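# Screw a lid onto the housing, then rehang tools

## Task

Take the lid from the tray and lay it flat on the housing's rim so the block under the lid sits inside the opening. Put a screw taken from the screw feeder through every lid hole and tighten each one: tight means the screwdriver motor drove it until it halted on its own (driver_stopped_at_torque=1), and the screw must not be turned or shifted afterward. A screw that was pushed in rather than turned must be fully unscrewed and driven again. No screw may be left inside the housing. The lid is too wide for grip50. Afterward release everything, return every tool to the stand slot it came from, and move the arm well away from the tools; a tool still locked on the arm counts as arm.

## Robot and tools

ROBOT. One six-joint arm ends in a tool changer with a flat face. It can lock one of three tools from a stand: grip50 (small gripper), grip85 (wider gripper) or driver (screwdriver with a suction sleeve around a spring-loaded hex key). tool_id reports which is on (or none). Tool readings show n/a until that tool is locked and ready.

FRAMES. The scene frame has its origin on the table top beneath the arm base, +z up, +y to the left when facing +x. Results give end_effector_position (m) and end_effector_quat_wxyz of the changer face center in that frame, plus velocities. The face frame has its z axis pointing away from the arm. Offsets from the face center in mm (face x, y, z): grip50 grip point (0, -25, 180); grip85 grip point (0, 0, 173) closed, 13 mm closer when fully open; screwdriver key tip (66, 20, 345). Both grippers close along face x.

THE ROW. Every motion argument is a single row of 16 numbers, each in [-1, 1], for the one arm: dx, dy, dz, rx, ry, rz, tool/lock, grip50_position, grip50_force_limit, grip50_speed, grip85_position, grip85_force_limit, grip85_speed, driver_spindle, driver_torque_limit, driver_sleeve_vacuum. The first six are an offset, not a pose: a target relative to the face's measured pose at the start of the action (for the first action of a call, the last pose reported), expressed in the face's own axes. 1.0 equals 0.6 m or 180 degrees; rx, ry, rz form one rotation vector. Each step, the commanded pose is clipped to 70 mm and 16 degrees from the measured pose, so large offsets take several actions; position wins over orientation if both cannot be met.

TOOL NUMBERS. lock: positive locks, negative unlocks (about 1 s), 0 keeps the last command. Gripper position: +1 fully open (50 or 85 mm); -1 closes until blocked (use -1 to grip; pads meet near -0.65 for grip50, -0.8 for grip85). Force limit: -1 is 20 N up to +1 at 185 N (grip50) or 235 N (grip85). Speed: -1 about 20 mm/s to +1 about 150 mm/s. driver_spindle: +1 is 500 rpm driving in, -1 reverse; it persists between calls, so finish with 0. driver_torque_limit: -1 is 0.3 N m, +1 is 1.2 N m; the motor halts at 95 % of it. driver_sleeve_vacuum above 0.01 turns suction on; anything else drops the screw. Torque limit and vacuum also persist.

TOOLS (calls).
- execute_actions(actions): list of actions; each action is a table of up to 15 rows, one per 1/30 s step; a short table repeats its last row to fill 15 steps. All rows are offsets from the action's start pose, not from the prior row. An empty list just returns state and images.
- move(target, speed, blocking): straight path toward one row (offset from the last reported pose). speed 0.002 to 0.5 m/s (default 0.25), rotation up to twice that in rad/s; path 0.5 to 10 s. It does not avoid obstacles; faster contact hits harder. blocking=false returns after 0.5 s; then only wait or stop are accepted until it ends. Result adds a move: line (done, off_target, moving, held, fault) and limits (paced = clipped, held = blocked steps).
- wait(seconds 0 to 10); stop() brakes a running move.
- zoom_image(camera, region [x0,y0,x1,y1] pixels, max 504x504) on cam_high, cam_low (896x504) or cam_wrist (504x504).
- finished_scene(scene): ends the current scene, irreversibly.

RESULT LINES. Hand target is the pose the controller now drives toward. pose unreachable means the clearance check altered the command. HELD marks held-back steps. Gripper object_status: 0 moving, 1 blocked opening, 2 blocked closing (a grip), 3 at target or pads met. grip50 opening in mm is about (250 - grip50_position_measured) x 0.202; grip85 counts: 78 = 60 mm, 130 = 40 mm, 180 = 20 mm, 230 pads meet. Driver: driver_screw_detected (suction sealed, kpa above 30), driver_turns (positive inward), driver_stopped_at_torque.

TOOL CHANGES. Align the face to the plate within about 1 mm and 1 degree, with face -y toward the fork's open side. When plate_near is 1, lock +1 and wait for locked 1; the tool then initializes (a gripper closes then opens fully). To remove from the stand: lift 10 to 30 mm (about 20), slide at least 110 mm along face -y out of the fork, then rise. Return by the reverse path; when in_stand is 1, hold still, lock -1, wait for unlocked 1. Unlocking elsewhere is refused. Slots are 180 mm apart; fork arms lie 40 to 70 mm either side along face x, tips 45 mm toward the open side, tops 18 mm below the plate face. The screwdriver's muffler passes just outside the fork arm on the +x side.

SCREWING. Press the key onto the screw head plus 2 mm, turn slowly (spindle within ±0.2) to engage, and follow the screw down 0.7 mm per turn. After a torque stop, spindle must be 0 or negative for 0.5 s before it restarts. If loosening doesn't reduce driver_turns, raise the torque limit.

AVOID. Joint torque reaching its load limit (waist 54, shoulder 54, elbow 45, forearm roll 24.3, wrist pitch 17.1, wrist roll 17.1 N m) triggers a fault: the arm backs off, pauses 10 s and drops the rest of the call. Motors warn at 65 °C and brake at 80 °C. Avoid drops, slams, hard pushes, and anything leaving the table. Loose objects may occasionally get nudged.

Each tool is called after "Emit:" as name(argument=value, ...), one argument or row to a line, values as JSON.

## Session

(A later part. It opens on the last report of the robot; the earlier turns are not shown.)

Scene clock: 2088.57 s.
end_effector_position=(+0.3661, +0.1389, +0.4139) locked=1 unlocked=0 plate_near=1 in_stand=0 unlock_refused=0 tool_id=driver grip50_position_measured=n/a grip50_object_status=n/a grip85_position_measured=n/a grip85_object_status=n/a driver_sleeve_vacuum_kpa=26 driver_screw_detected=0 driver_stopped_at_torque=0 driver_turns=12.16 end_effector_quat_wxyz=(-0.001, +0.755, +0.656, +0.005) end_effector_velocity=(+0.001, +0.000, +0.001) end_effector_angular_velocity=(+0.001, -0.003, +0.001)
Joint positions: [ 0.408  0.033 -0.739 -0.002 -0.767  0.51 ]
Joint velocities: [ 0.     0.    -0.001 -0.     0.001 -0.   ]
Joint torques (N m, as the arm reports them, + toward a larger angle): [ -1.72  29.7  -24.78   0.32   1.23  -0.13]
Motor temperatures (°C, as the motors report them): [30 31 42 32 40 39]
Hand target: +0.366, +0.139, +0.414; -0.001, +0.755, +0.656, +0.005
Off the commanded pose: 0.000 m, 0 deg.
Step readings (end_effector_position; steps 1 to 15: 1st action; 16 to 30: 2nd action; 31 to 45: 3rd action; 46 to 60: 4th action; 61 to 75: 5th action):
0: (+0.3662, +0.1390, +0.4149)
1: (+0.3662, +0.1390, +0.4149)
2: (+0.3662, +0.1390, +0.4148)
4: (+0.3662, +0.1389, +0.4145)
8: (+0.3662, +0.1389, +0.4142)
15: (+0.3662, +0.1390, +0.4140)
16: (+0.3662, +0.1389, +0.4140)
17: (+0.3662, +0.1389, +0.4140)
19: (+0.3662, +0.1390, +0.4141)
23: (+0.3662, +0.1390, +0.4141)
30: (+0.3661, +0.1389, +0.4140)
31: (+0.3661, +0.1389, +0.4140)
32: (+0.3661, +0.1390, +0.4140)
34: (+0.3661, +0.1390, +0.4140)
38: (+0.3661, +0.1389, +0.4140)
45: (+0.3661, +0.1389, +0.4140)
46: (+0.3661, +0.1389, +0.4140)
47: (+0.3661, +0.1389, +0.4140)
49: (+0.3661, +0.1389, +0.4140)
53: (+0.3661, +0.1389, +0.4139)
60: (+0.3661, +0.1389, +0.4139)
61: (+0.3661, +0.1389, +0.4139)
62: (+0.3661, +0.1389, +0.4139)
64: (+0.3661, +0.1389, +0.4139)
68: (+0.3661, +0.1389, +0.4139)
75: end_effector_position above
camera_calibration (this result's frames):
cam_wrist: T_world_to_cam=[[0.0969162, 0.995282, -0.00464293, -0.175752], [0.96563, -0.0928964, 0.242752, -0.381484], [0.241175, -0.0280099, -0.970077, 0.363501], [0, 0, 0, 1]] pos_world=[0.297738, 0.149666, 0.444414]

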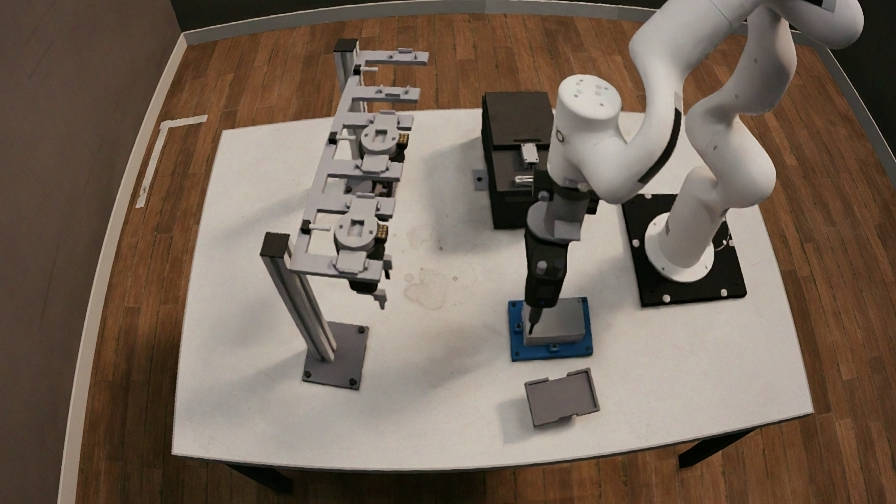

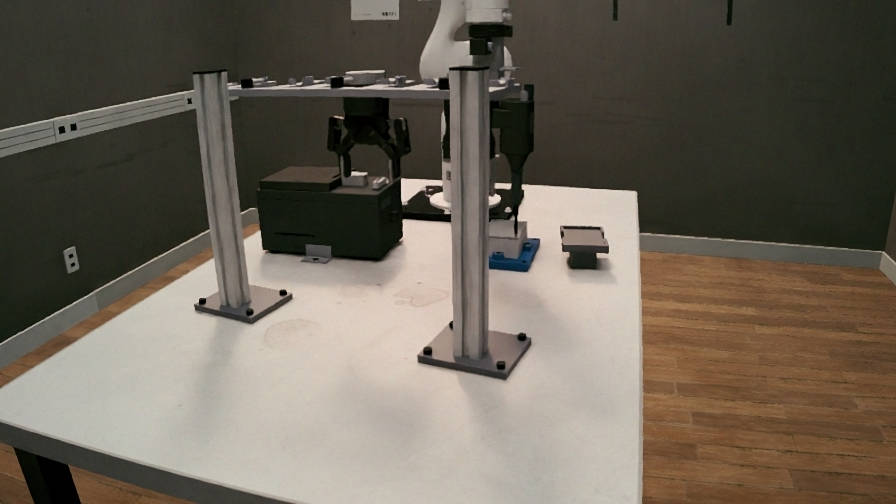

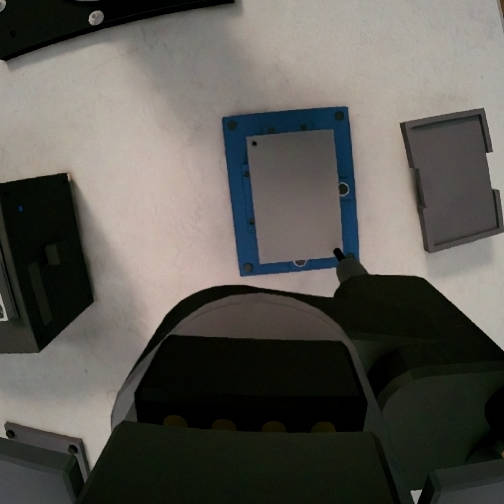

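Emit:
execute_actions(
  actions=[
    [[0,0,0.002,0,0,0,0,0,0,0,0,0,0,0,0,1]],
    [[0,0,0.001,0,0,0,0,0,0,0,0,0,0,0.2,0,1]],
    [[0,0,0.001,0,0,0,0,0,0,0,0,0,0,0.2,0,1]],
    [[0,0,0.001,0,0,0,0,0,0,0,0,0,0,0.2,0,1]],
    [[0,0,0.0005,0,0,0,0,0,0,0,0,0,0,0,0,1]],
  ],
)

Emit:
zoom_image(
  camera="cam_low",
  region=[490, 190, 550, 250],
)

Scene clock: 2104.17 s.
end_effector_position=(+0.3661, +0.1390, +0.4107) locked=1 unlocked=0 plate_near=1 in_stand=0 unlock_refused=0 tool_id=driver grip50_position_measured=n/a grip50_object_status=n/a grip85_position_measured=n/a grip85_object_status=n/a driver_sleeve_vacuum_kpa=40 driver_screw_detected=1 driver_stopped_at_torque=0 driver_turns=14.61 end_effector_quat_wxyz=(-0.001, +0.755, +0.656, +0.005) end_effector_velocity=(+0.000, +0.000, +0.000) end_effector_angular_velocity=(-0.000, -0.001, +0.001)
Joint positions: [ 0.408  0.029 -0.735 -0.002 -0.759  0.51 ]
Joint velocities: [ 0.    -0.    -0.001 -0.001  0.    -0.   ]
Joint torques (N m, as the arm reports them, + toward a larger angle): [ -1.25  28.19 -24.16   0.33   1.64  -0.14]
Motor temperatures (°C, as the motors report them): [30 31 42 32 40 39]
Hand target: +0.366, +0.139, +0.411; -0.001, +0.755, +0.656, +0.005
Off the commanded pose: 0.000 m, 0 deg.
Step readings (end_effector_position; steps 1 to 15: 1st action; 16 to 30: 2nd action; 31 to 45: 3rd action; 46 to 60: 4th action; 61 to 75: 5th action):
0: (+0.3661, +0.1389, +0.4139)
1: (+0.3661, +0.1389, +0.4139)
2: (+0.3661, +0.1389, +0.4138)
4: (+0.3661, +0.1390, +0.4133)
8: (+0.3661, +0.1390, +0.4129)
15: (+0.3661, +0.1389, +0.4128)
16: (+0.3661, +0.1389, +0.4128)
17: (+0.3661, +0.1390, +0.4127)
19: (+0.3661, +0.1389, +0.4124)
23: (+0.3661, +0.1390, +0.4122)
30: (+0.3661, +0.1389, +0.4122)
31: (+0.3661, +0.1389, +0.4122)
32: (+0.3661, +0.1390, +0.4121)
34: (+0.3661, +0.1389, +0.4118)
38: (+0.3661, +0.1390, +0.4116)
45: (+0.3661, +0.1390, +0.4116)
46: (+0.3661, +0.1390, +0.4116)
47: (+0.3661, +0.1390, +0.4115)
49: (+0.3661, +0.1390, +0.4112)
53: (+0.3661, +0.1390, +0.4110)
60: (+0.3661, +0.1390, +0.4110)
61: (+0.3661, +0.1390, +0.4110)
62: (+0.3661, +0.1390, +0.4109)
64: (+0.3661, +0.1390, +0.4108)
68: (+0.3661, +0.1390, +0.4107)
75: end_effector_position above
camera_calibration (this result's frames):
cam_wrist: T_world_to_cam=[[0.0969114, 0.995282, -0.00466615, -0.175772], [0.965639, -0.0928871, 0.24272, -0.380695], [0.241142, -0.0280282, -0.970085, 0.360359], [0, 0, 0, 1]] pos_world=[0.29775, 0.149681, 0.441161]

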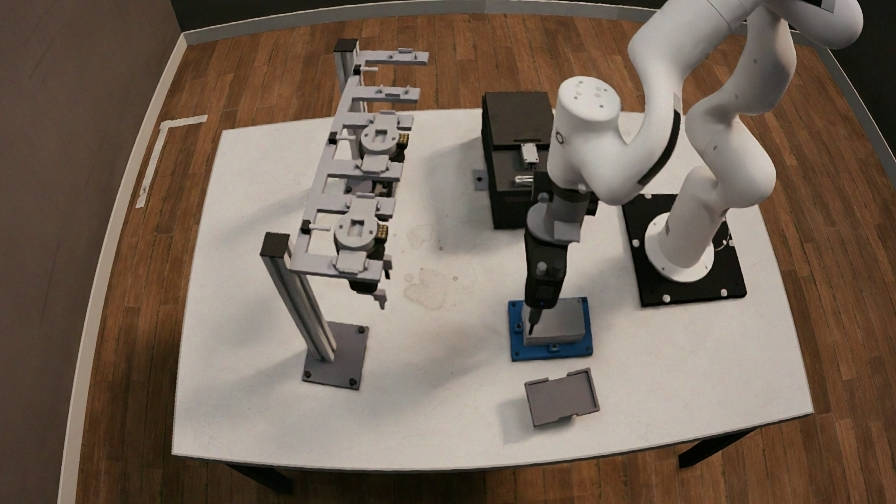

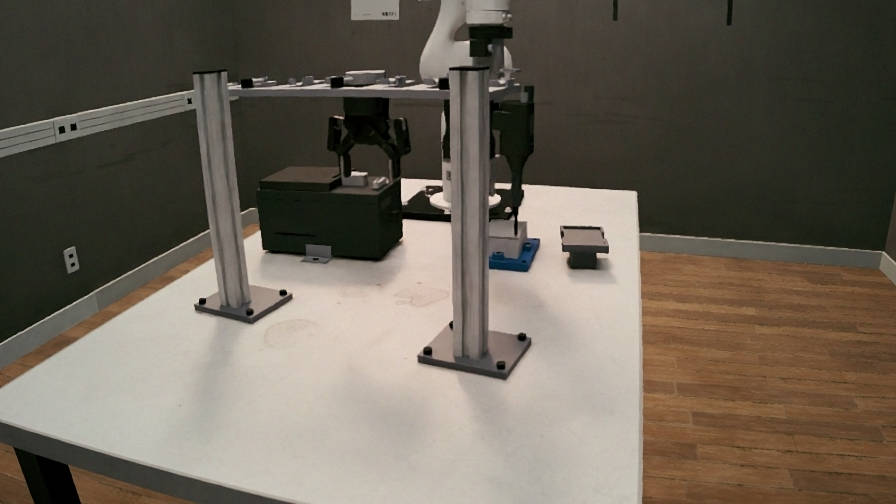

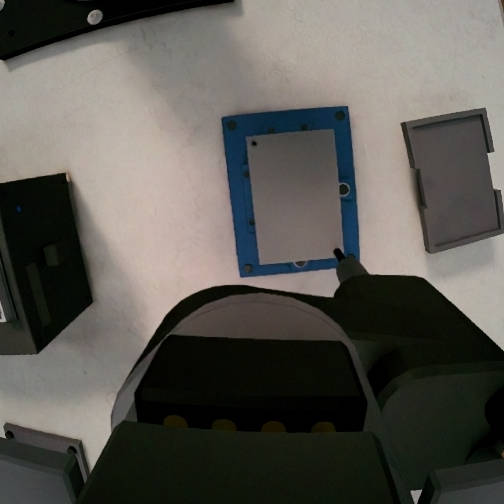

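Region (490, 190, 550, 250) of cam_low's 896x504 image, scaled by 8.400, with more detail than that image has.

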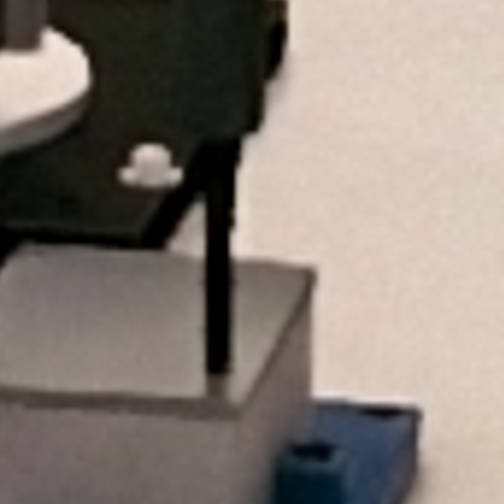

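Emit:
execute_actions(
  actions=[
    [[0,0,0.0005,0,0,0,0,0,0,0,0,0,0,0.2,0,1]],
    [[0,0,0.001,0,0,0,0,0,0,0,0,0,0,0.2,0,1]],
    [[0,0,0.001,0,0,0,0,0,0,0,0,0,0,0.2,0,1]],
    [[0,0,0.001,0,0,0,0,0,0,0,0,0,0,0.2,0,1]],
    [[0,0,0.001,0,0,0,0,0,0,0,0,0,0,0.2,0,1]],
    [[0,0,0.0003,0,0,0,0,0,0,0,0,0,0,0,0,1]],
  ],
)

Scene clock: 2121.27 s.
end_effector_position=(+0.3661, +0.1390, +0.4078) locked=1 unlocked=0 plate_near=1 in_stand=0 unlock_refused=0 tool_id=driver grip50_position_measured=n/a grip50_object_status=n/a grip85_position_measured=n/a grip85_object_status=n/a driver_sleeve_vacuum_kpa=40 driver_screw_detected=1 driver_stopped_at_torque=1 driver_turns=16.64 end_effector_quat_wxyz=(-0.001, +0.755, +0.656, +0.005) end_effector_velocity=(+0.000, -0.000, +0.001) end_effector_angular_velocity=(+0.001, -0.002, -0.000)
Joint positions: [ 0.408  0.025 -0.732 -0.002 -0.751  0.51 ]
Joint velocities: [-0.     0.001 -0.001 -0.     0.001  0.   ]
Joint torques (N m, as the arm reports them, + toward a larger angle): [ -2.19  27.2  -24.27   0.25   1.72  -0.15]
Motor temperatures (°C, as the motors report them): [30 31 42 32 40 39]
Hand target: +0.366, +0.139, +0.408; -0.001, +0.755, +0.656, +0.005
Off the commanded pose: 0.000 m, 0 deg.
Step readings (end_effector_position; steps 1 to 15: 1st action; 16 to 30: 2nd action; 31 to 45: 3rd action; 46 to 60: 4th action; 61 to 75: 5th action; 76 to 90: 6th action):
0: (+0.3661, +0.1390, +0.4107)
1: (+0.3661, +0.1390, +0.4107)
2: (+0.3661, +0.1390, +0.4106)
4: (+0.3661, +0.1390, +0.4105)
8: (+0.3661, +0.1390, +0.4104)
15: (+0.3661, +0.1390, +0.4104)
16: (+0.3661, +0.1390, +0.4104)
17: (+0.3661, +0.1390, +0.4103)
19: (+0.3661, +0.1390, +0.4100)
23: (+0.3661, +0.1390, +0.4098)
30: (+0.3661, +0.1390, +0.4098)
31: (+0.3661, +0.1390, +0.4098)
32: (+0.3661, +0.1390, +0.4097)
34: (+0.3661, +0.1390, +0.4094)
38: (+0.3661, +0.1390, +0.4092)
45: (+0.3661, +0.1390, +0.4092)
46: (+0.3661, +0.1390, +0.4092)
47: (+0.3661, +0.1390, +0.4091)
49: (+0.3661, +0.1390, +0.4088)
53: (+0.3661, +0.1390, +0.4086)
60: (+0.3661, +0.1390, +0.4086)
61: (+0.3661, +0.1390, +0.4086)
62: (+0.3661, +0.1390, +0.4085)
64: (+0.3661, +0.1390, +0.4082)
68: (+0.3661, +0.1390, +0.4080)
75: (+0.3661, +0.1390, +0.4080)
76: (+0.3661, +0.1390, +0.4080)
77: (+0.3661, +0.1390, +0.4080)
79: (+0.3661, +0.1390, +0.4079)
83: (+0.3661, +0.1390, +0.4078)
90: end_effector_position above
camera_calibration (this result's frames):
cam_wrist: T_world_to_cam=[[0.097308, 0.995244, -0.00462956, -0.175956], [0.965613, -0.0932821, 0.242673, -0.379924], [0.241087, -0.0280844, -0.970097, 0.357611], [0, 0, 0, 1]] pos_world=[0.297767, 0.149722, 0.4383]

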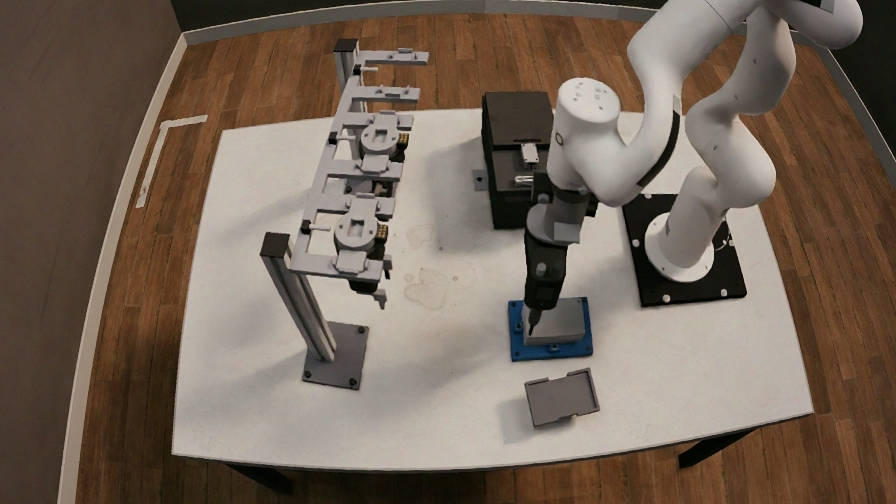

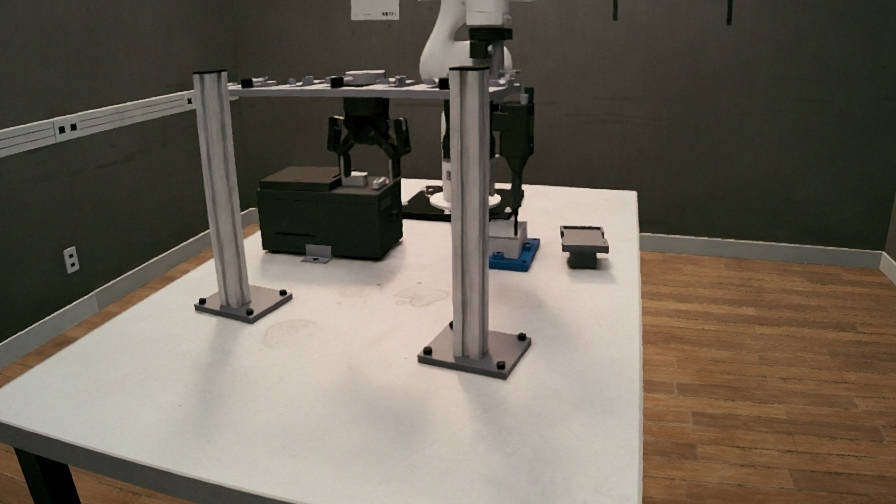

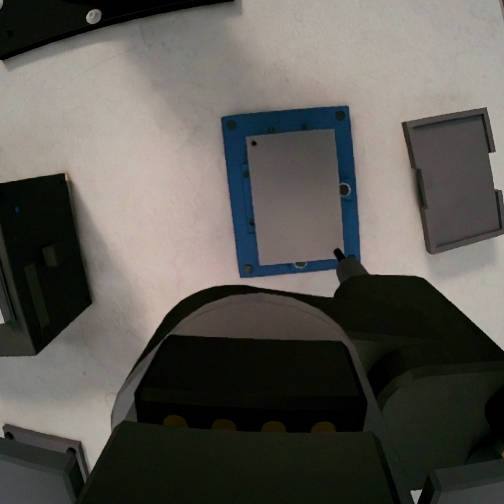

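Emit:
execute_actions(
  actions=[
    [[0,0,0,0,0,0,0,0,0,0,0,0,0,0,0,-1]],
    [[0,0,-0.01,0,0,0,0,0,0,0,0,0,0,0,0,-1]],
    [[0,0,-0.04,0,0,0,0,0,0,0,0,0,0,0,0,-1]],
  ],
)

Emit:
zoom_image(
  camera="cam_low",
  region=[490, 190, 550, 250],
)

Emit:
zoom_image(
  camera="cam_wrist",
  region=[310, 215, 370, 275],
)

Scene clock: 2137.17 s.
end_effector_position=(+0.3659, +0.1388, +0.4375) locked=1 unlocked=0 plate_near=1 in_stand=0 unlock_refused=0 tool_id=driver grip50_position_measured=n/a grip50_object_status=n/a grip85_position_measured=n/a grip85_object_status=n/a driver_sleeve_vacuum_kpa=0 driver_screw_detected=0 driver_stopped_at_torque=1 driver_turns=16.64 end_effector_quat_wxyz=(-0.001, +0.755, +0.656, +0.004) end_effector_velocity=(+0.001, +0.000, +0.001) end_effector_angular_velocity=(+0.001, -0.004, +0.000)
Joint positions: [ 0.409  0.062 -0.769 -0.002 -0.826  0.51 ]
Joint velocities: [-0.     0.    -0.002  0.     0.001 -0.   ]
Joint torques (N m, as the arm reports them, + toward a larger angle): [ -2.94  28.76 -25.3    0.98   0.83  -0.23]
Motor temperatures (°C, as the motors report them): [30 31 42 32 40 39]
Hand target: +0.366, +0.139, +0.438; -0.001, +0.755, +0.656, +0.005
Off the commanded pose: 0.000 m, 0 deg.
Step readings (end_effector_position; steps 1 to 15: 1st action; 16 to 30: 2nd action; 31 to 45: 3rd action):
0: (+0.3661, +0.1390, +0.4078)
1: (+0.3661, +0.1390, +0.4078)
2: (+0.3661, +0.1390, +0.4078)
4: (+0.3661, +0.1390, +0.4078)
8: (+0.3661, +0.1390, +0.4078)
15: (+0.3661, +0.1390, +0.4078)
16: (+0.3661, +0.1390, +0.4078)
17: (+0.3661, +0.1389, +0.4084)
19: (+0.3661, +0.1389, +0.4115)
23: (+0.3663, +0.1390, +0.4136)
30: (+0.3661, +0.1389, +0.4137)
31: (+0.3661, +0.1389, +0.4137)
32: (+0.3660, +0.1389, +0.4149)
34: (+0.3652, +0.1386, +0.4253)
38: (+0.3667, +0.1391, +0.4377)
45: end_effector_position above
camera_calibration (this result's frames):
cam_wrist: T_world_to_cam=[[0.0972343, 0.99525, -0.00478556, -0.175509], [0.965735, -0.093186, 0.242224, -0.386747], [0.240627, -0.028174, -0.970209, 0.386691], [0, 0, 0, 1]] pos_world=[0.297512, 0.149531, 0.46801]

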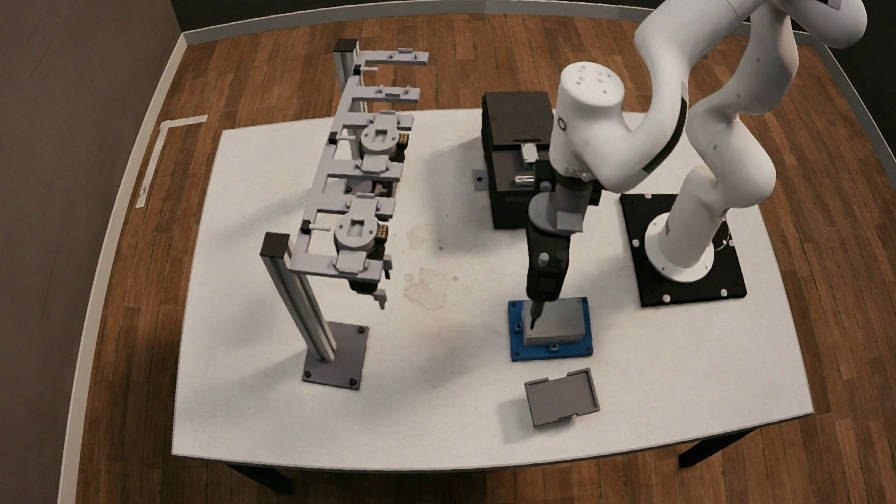

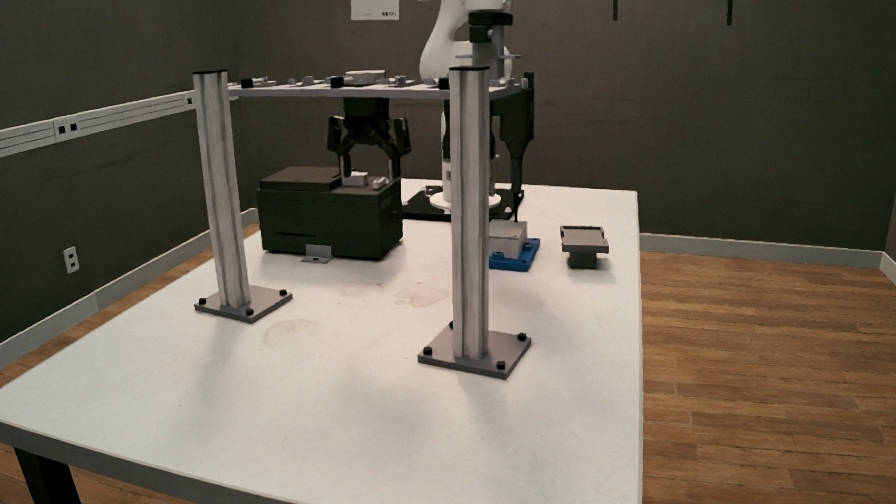

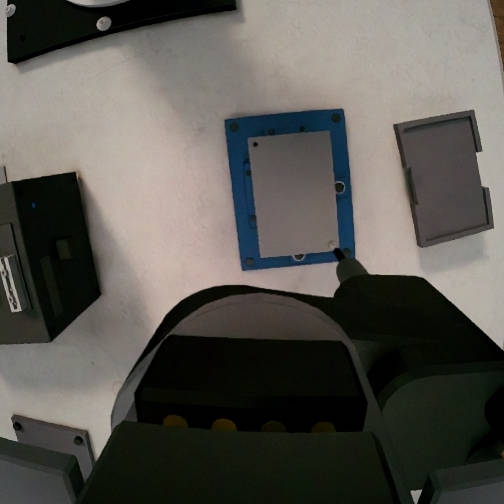

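Region (490, 190, 550, 250) of cam_low's 896x504 image, scaled by 8.400, with more detail than that image has.

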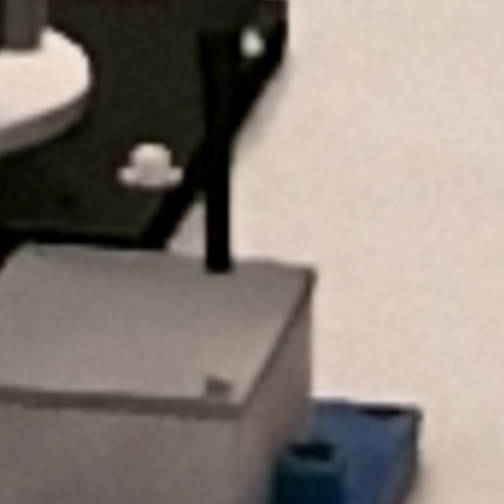

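Region (310, 215, 370, 275) of cam_wrist's 504x504 image, scaled by 8.400, with more detail than that image has.

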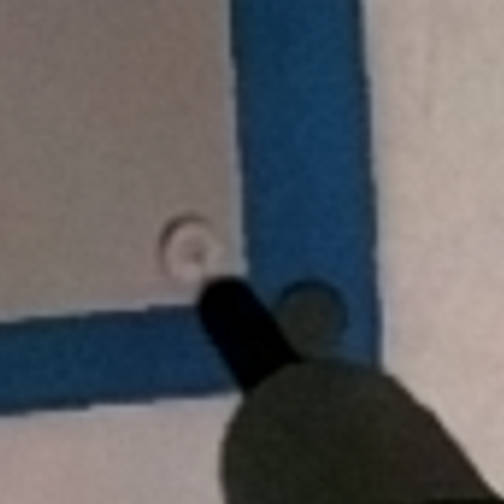

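Emit:
move(
  target=[0,0,-0.18,0,0,0,0,0,0,0,0,0,0,0,0,-1],
  speed=0.15,
)

Scene clock: 2151.83 s.
end_effector_position=(+0.3652, +0.1382, +0.5450) locked=1 unlocked=0 plate_near=1 in_stand=0 unlock_refused=0 tool_id=driver grip50_position_measured=n/a grip50_object_status=n/a grip85_position_measured=n/a grip85_object_status=n/a driver_sleeve_vacuum_kpa=0 driver_screw_detected=0 driver_stopped_at_torque=1 driver_turns=16.64 end_effector_quat_wxyz=(-0.001, +0.755, +0.656, +0.004) end_effector_velocity=(+0.000, +0.000, +0.002) end_effector_angular_velocity=(-0.000, -0.002, +0.001)
Joint positions: [ 0.409  0.143 -0.943 -0.001 -1.082  0.51 ]
Joint velocities: [ 0.001  0.001 -0.004 -0.001 -0.003  0.   ]
Joint torques (N m, as the arm reports them, + toward a larger angle): [ -1.7   26.39 -26.49   0.82   0.85  -0.24]
Motor temperatures (°C, as the motors report them): [30 31 42 32 40 39]
Hand target: +0.365, +0.138, +0.545; -0.001, +0.755, +0.656, +0.004
Off the commanded pose: 0.000 m, 0 deg.
move: done
camera_calibration (this result's frames):
cam_wrist: T_world_to_cam=[[0.0968616, 0.995286, -0.00495004, -0.174158], [0.965976, -0.0928085, 0.241408, -0.411907], [0.23981, -0.0281647, -0.970411, 0.491604], [0, 0, 0, 1]] pos_world=[0.29687, 0.148954, 0.575633]

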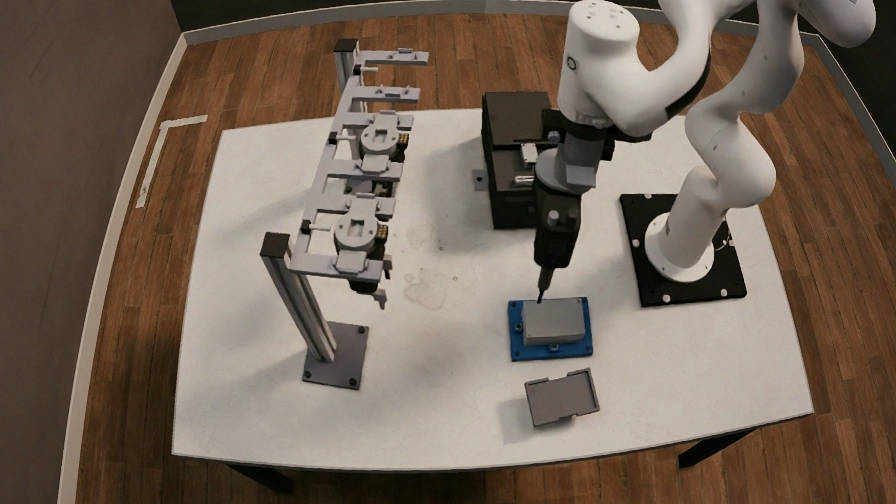

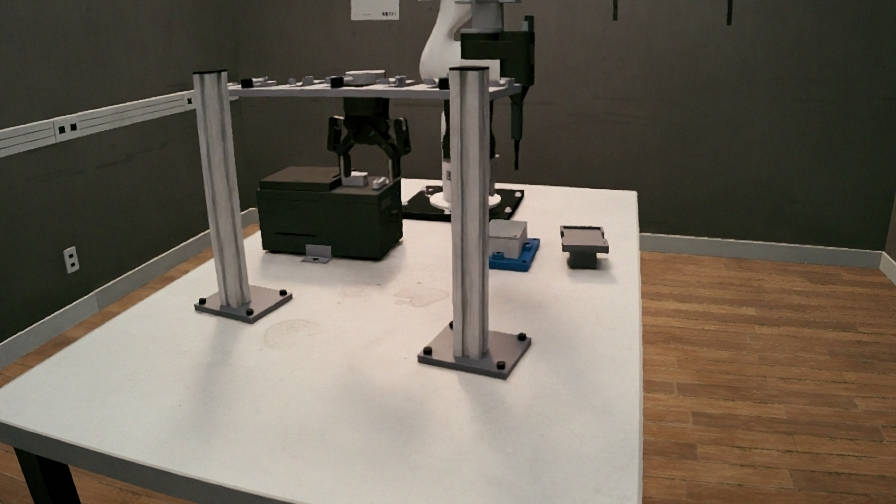

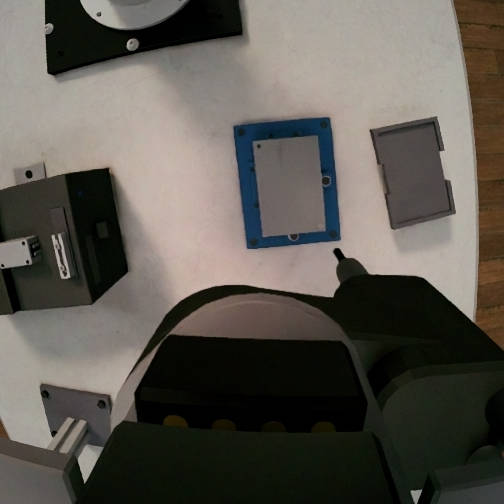

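Emit:
move(
  target=[-0.4956,0.0205,0,0,0,0,0,0,0,0,0,0,0,0,0,-1],
  speed=0.2,
)

Emit:
zoom_image(
  camera="cam_wrist",
  region=[280, 190, 400, 310],
)

Scene clock: 2159.73 s.
end_effector_position=(+0.3356, -0.1577, +0.5435) locked=1 unlocked=0 plate_near=1 in_stand=0 unlock_refused=0 tool_id=driver grip50_position_measured=n/a grip50_object_status=n/a grip85_position_measured=n/a grip85_object_status=n/a driver_sleeve_vacuum_kpa=0 driver_screw_detected=0 driver_stopped_at_torque=1 driver_turns=16.64 end_effector_quat_wxyz=(-0.000, +0.755, +0.656, +0.004) end_effector_velocity=(+0.000, -0.001, +0.000) end_effector_angular_velocity=(-0.000, -0.001, +0.002)
Joint positions: [-0.392  0.202 -0.893  0.002 -1.091 -0.293]
Joint velocities: [-0.002 -0.    -0.001  0.     0.    -0.004]
Joint torques (N m, as the arm reports them, + toward a larger angle): [ -1.63  22.27 -26.53   1.1    0.22  -0.23]
Motor temperatures (°C, as the motors report them): [30 31 42 32 40 39]
Hand target: +0.336, -0.158, +0.544; -0.000, +0.755, +0.656, +0.004
Off the commanded pose: 0.001 m, 0 deg.
move: done
camera_calibration (this result's frames):
cam_wrist: T_world_to_cam=[[0.0966069, 0.995306, -0.0058265, 0.123813], [0.965761, -0.0923199, 0.242453, -0.410795], [0.240777, -0.0290497, -0.970146, 0.488298], [0, 0, 0, 1]] pos_world=[0.267198, -0.146972, 0.57404]

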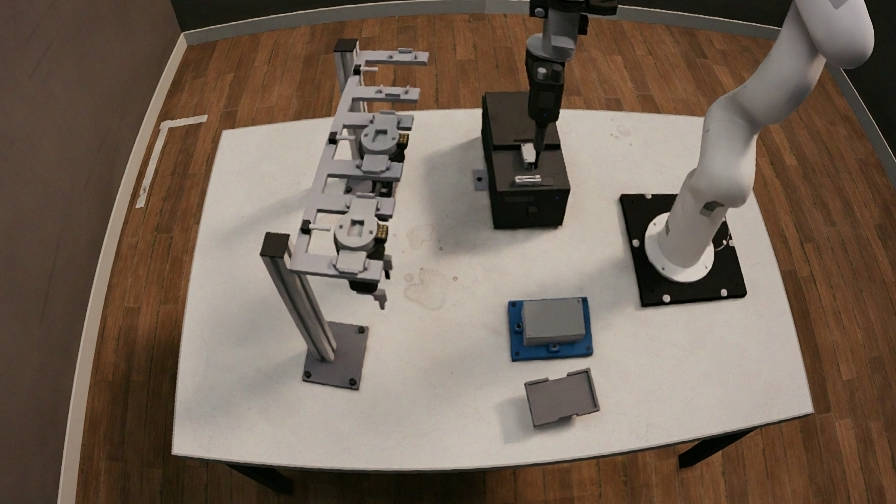

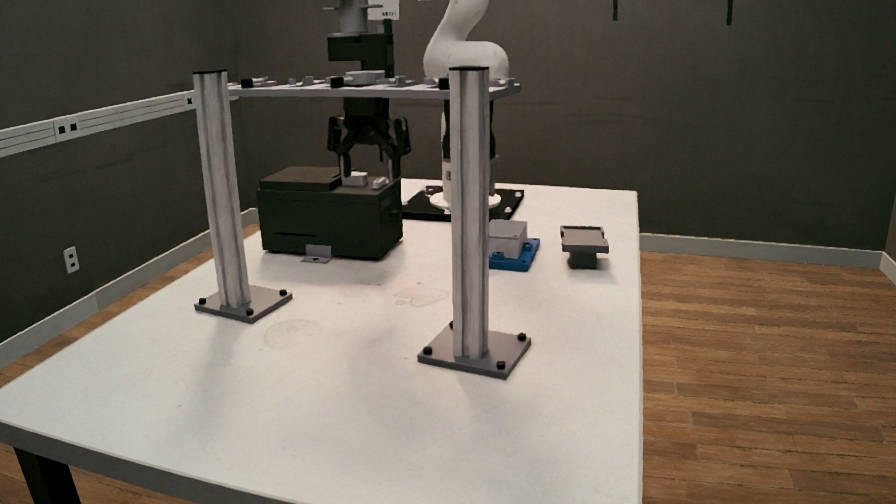

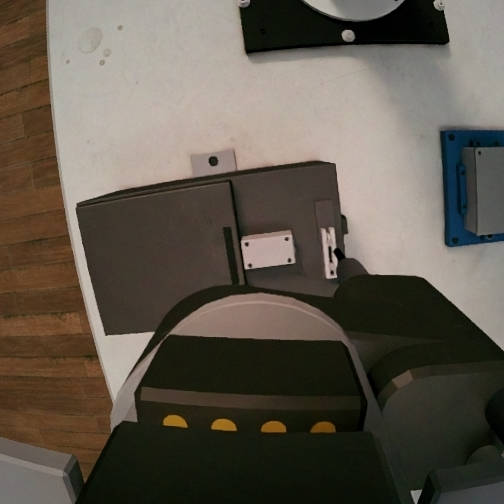

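Region (280, 190, 400, 310) of cam_wrist's 504x504 image, scaled by 4.200, with more detail than that image has.

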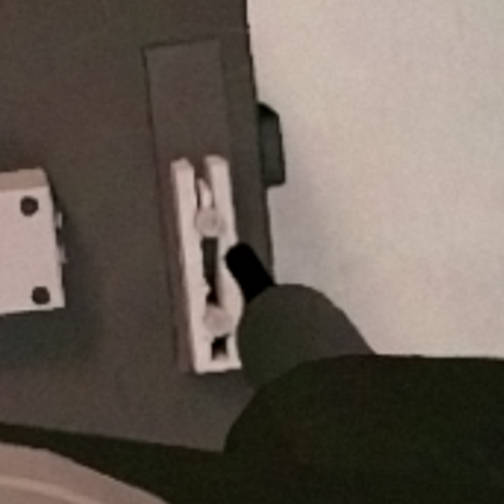

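Emit:
move(
  target=[-0.0022,0,0.0225,0,0,0,0,0,0,0,0,0,0,0,0,-1],
  speed=0.03,
)

Emit:
zoom_image(
  camera="cam_wrist",
  region=[305, 215, 365, 275],
)

Scene clock: 2170.77 s.
end_effector_position=(+0.3354, -0.1590, +0.5301) locked=1 unlocked=0 plate_near=1 in_stand=0 unlock_refused=0 tool_id=driver grip50_position_measured=n/a grip50_object_status=n/a grip85_position_measured=n/a grip85_object_status=n/a driver_sleeve_vacuum_kpa=0 driver_screw_detected=0 driver_stopped_at_torque=1 driver_turns=16.64 end_effector_quat_wxyz=(-0.000, +0.755, +0.656, +0.004) end_effector_velocity=(+0.000, -0.000, +0.000) end_effector_angular_velocity=(-0.001, -0.003, -0.001)
Joint positions: [-0.396  0.196 -0.869  0.002 -1.06  -0.297]
Joint velocities: [-0.001  0.    -0.     0.     0.002  0.   ]
Joint torques (N m, as the arm reports them, + toward a larger angle): [ -1.03  22.54 -26.48   0.93   0.12  -0.18]
Motor temperatures (°C, as the motors report them): [30 31 42 32 40 39]
Hand target: +0.335, -0.159, +0.530; -0.000, +0.755, +0.656, +0.004
Off the commanded pose: 0.000 m, 0 deg.
move: done
camera_calibration (this result's frames):
cam_wrist: T_world_to_cam=[[0.0966597, 0.9953, -0.00588912, 0.125006], [0.965734, -0.0923532, 0.242547, -0.407597], [0.240863, -0.0291318, -0.970122, 0.475224], [0, 0, 0, 1]] pos_world=[0.267083, -0.148217, 0.560622]

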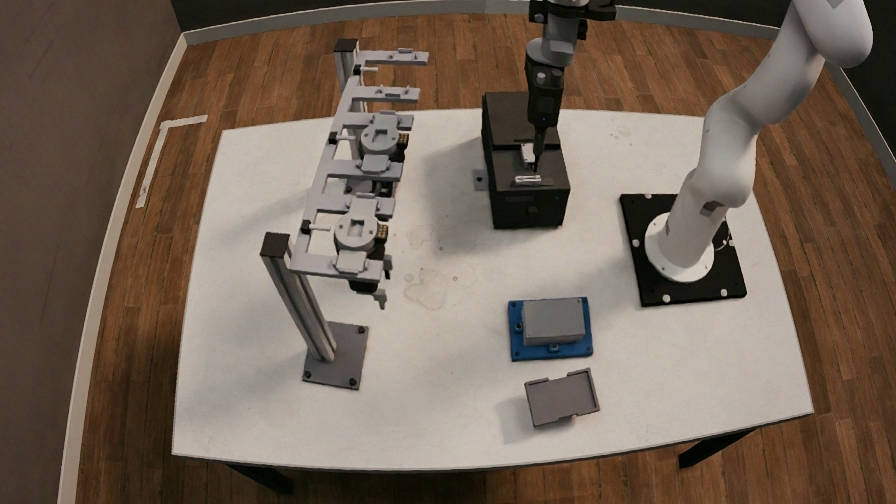

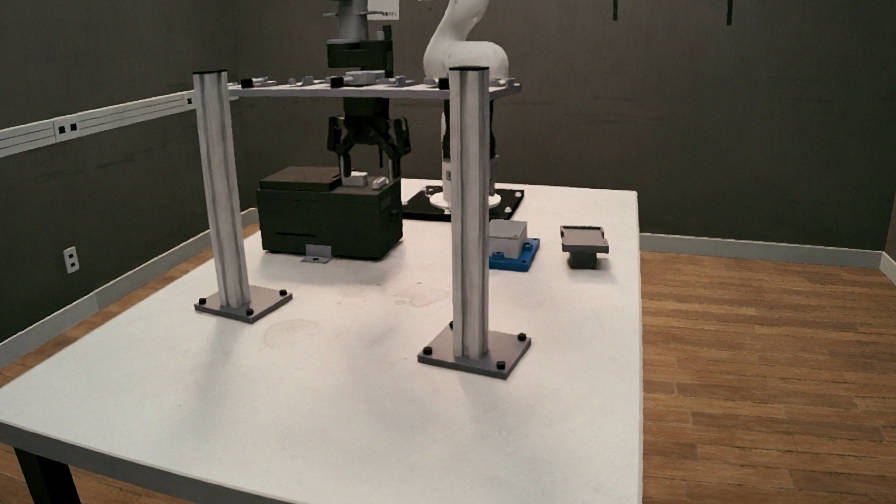

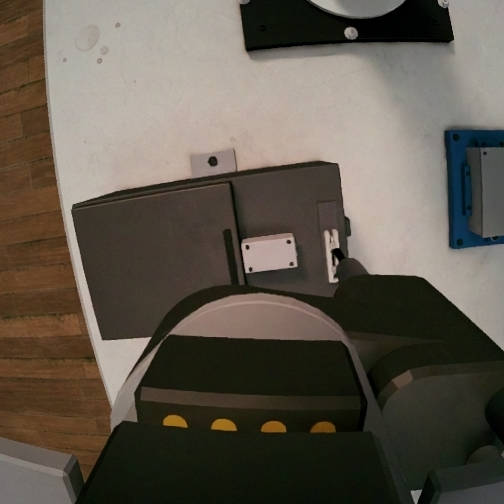

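Region (305, 215, 365, 275) of cam_wrist's 504x504 image, scaled by 8.400, with more detail than that image has.

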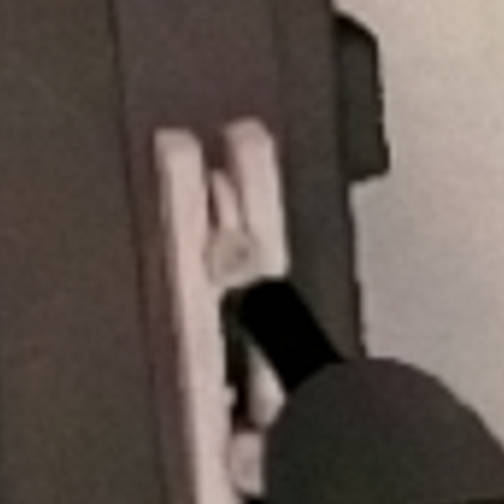

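Emit:
execute_actions(
  actions=[
    [[-0.0015,-0.0012,0.01,0,0,0,0,0,0,0,0,0,0,0,0,1]],
    [[0,0,0.01,0,0,0,0,0,0,0,0,0,0,0,0,1]],
  ],
)

Emit:
zoom_image(
  camera="cam_wrist",
  region=[305, 215, 365, 275],
)

Scene clock: 2181.73 s.
end_effector_position=(+0.3347, -0.1597, +0.5182) locked=1 unlocked=0 plate_near=1 in_stand=0 unlock_refused=0 tool_id=driver grip50_position_measured=n/a grip50_object_status=n/a grip85_position_measured=n/a grip85_object_status=n/a driver_sleeve_vacuum_kpa=14 driver_screw_detected=0 driver_stopped_at_torque=1 driver_turns=16.64 end_effector_quat_wxyz=(-0.000, +0.755, +0.656, +0.004) end_effector_velocity=(-0.000, +0.000, -0.001) end_effector_angular_velocity=(+0.001, +0.000, -0.001)
Joint positions: [-0.398  0.191 -0.846  0.002 -1.032 -0.3  ]
Joint velocities: [-0.    -0.     0.001  0.001  0.001  0.   ]
Joint torques (N m, as the arm reports them, + toward a larger angle): [ -1.82  21.62 -26.41   0.77   0.13  -0.34]
Motor temperatures (°C, as the motors report them): [30 31 42 32 40 39]
Hand target: +0.335, -0.160, +0.518; -0.000, +0.755, +0.656, +0.004
Off the commanded pose: 0.000 m, 0 deg.
Step readings (end_effector_position; steps 1 to 15: 1st action; 16 to 30: 2nd action):
0: (+0.3354, -0.1590, +0.5300)
1: (+0.3354, -0.1590, +0.5300)
2: (+0.3354, -0.1591, +0.5294)
4: (+0.3350, -0.1595, +0.5264)
8: (+0.3346, -0.1597, +0.5241)
15: (+0.3347, -0.1597, +0.5242)
16: (+0.3346, -0.1597, +0.5241)
17: (+0.3347, -0.1598, +0.5235)
19: (+0.3347, -0.1597, +0.5205)
23: (+0.3346, -0.1597, +0.5182)
30: end_effector_position above
camera_calibration (this result's frames):
cam_wrist: T_world_to_cam=[[0.0967028, 0.995295, -0.00597804, 0.125783], [0.965686, -0.0923681, 0.242732, -0.404128], [0.241038, -0.0292458, -0.970075, 0.463735], [0, 0, 0, 1]] pos_world=[0.26632, -0.148958, 0.548704]

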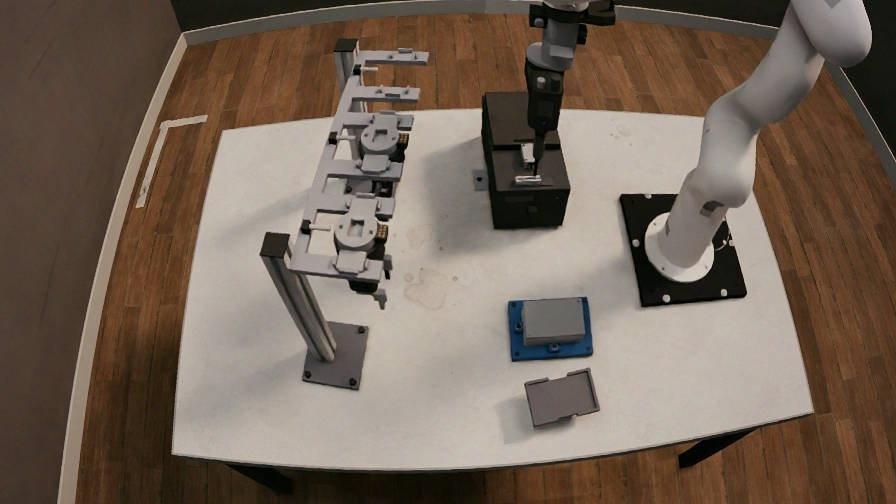

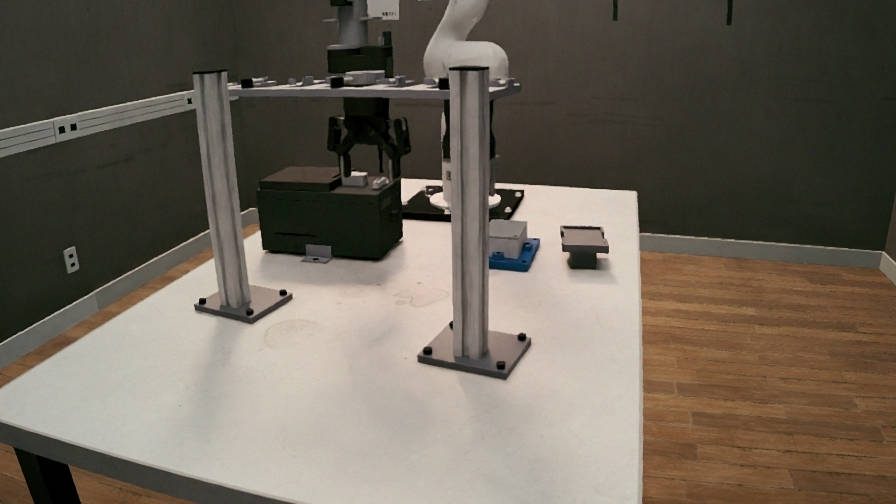

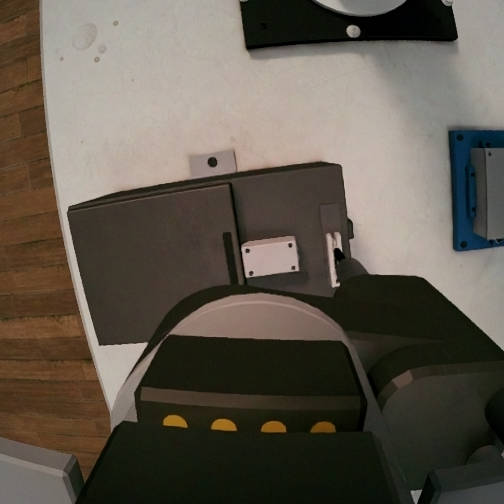

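Region (305, 215, 365, 275) of cam_wrist's 504x504 image, scaled by 8.400, with more detail than that image has.

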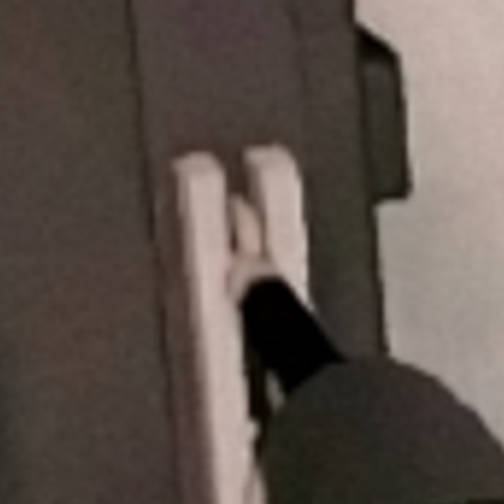

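Emit:
execute_actions(
  actions=[
    [[-0.0005,-0.0005,0.005,0,0,0,0,0,0,0,0,0,0,0,0,1]],
    [[0,0,0.003,0,0,0,0,0,0,0,0,0,0,0,0,1]],
    [[0,0,0.0025,0,0,0,0,0,0,0,0,0,0,0,0,1]],
  ],
)

Scene clock: 2188.73 s.
end_effector_position=(+0.3344, -0.1599, +0.5120) locked=1 unlocked=0 plate_near=1 in_stand=0 unlock_refused=0 tool_id=driver grip50_position_measured=n/a grip50_object_status=n/a grip85_position_measured=n/a grip85_object_status=n/a driver_sleeve_vacuum_kpa=14 driver_screw_detected=0 driver_stopped_at_torque=1 driver_turns=16.64 end_effector_quat_wxyz=(+0.000, +0.755, +0.656, +0.004) end_effector_velocity=(+0.000, +0.000, -0.000) end_effector_angular_velocity=(-0.000, -0.001, +0.001)
Joint positions: [-0.399  0.188 -0.835  0.002 -1.017 -0.301]
Joint velocities: [ 0.     0.     0.     0.     0.001 -0.   ]
Joint torques (N m, as the arm reports them, + toward a larger angle): [ -3.01  20.58 -24.7    0.54   0.25  -0.19]
Motor temperatures (°C, as the motors report them): [30 31 42 32 40 39]
Hand target: +0.334, -0.160, +0.512; -0.000, +0.755, +0.656, +0.004
Off the commanded pose: 0.000 m, 0 deg.
Step readings (end_effector_position; steps 1 to 15: 1st action; 16 to 30: 2nd action; 31 to 45: 3rd action):
0: (+0.3347, -0.1597, +0.5182)
1: (+0.3347, -0.1597, +0.5181)
2: (+0.3347, -0.1598, +0.5178)
4: (+0.3345, -0.1599, +0.5163)
8: (+0.3343, -0.1599, +0.5152)
15: (+0.3344, -0.1600, +0.5152)
16: (+0.3344, -0.1600, +0.5152)
17: (+0.3344, -0.1600, +0.5150)
19: (+0.3344, -0.1600, +0.5141)
23: (+0.3344, -0.1599, +0.5135)
30: (+0.3344, -0.1599, +0.5135)
31: (+0.3344, -0.1599, +0.5134)
32: (+0.3344, -0.1600, +0.5133)
34: (+0.3344, -0.1599, +0.5125)
38: (+0.3344, -0.1599, +0.5122)
45: end_effector_position above
camera_calibration (this result's frames):
cam_wrist: T_world_to_cam=[[0.0967322, 0.995292, -0.00604346, 0.126031], [0.965634, -0.0923746, 0.242934, -0.40246], [0.241232, -0.0293353, -0.970024, 0.457684], [0, 0, 0, 1]] pos_world=[0.26603, -0.149188, 0.542498]

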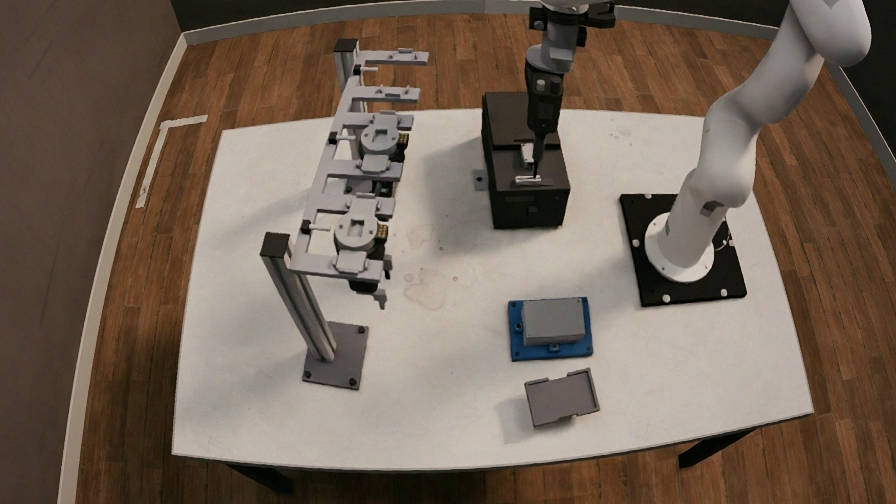

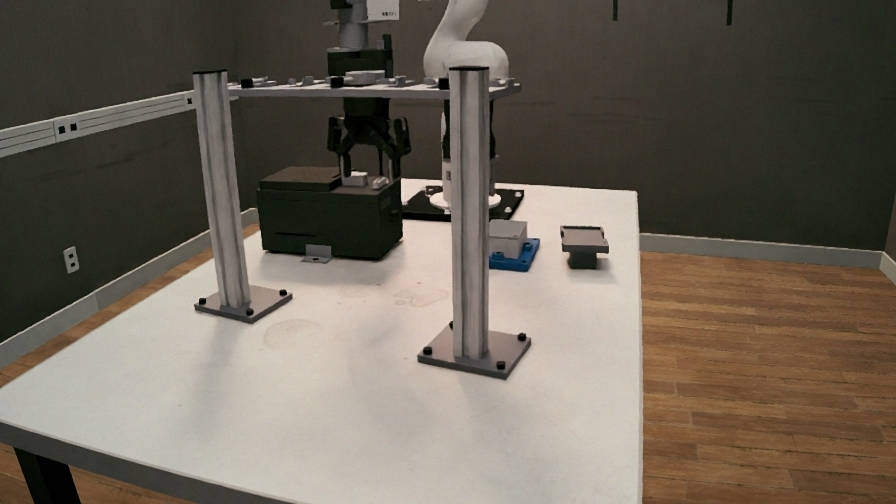

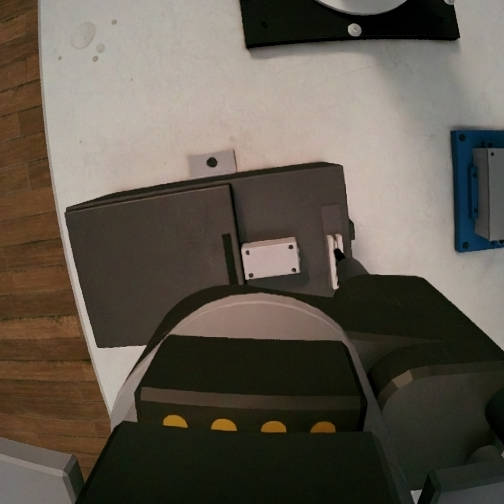

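Emit:
zoom_image(
  camera="cam_wrist",
  region=[315, 225, 355, 265],
)

Emit:
zoom_image(
  camera="cam_low",
  region=[350, 150, 410, 200],
)

Region (315, 225, 355, 265) of cam_wrist's 504x504 image, scaled by 12.600, with more detail than that image has.

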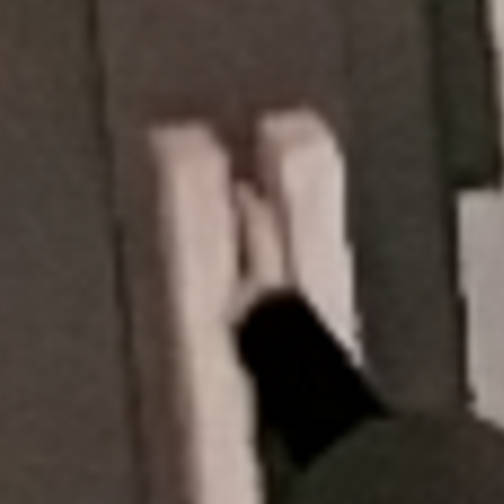

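Region (350, 150, 410, 200) of cam_low's 896x504 image, scaled by 8.400, with more detail than that image has.

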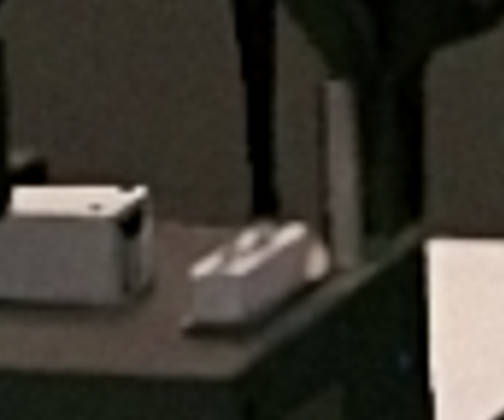

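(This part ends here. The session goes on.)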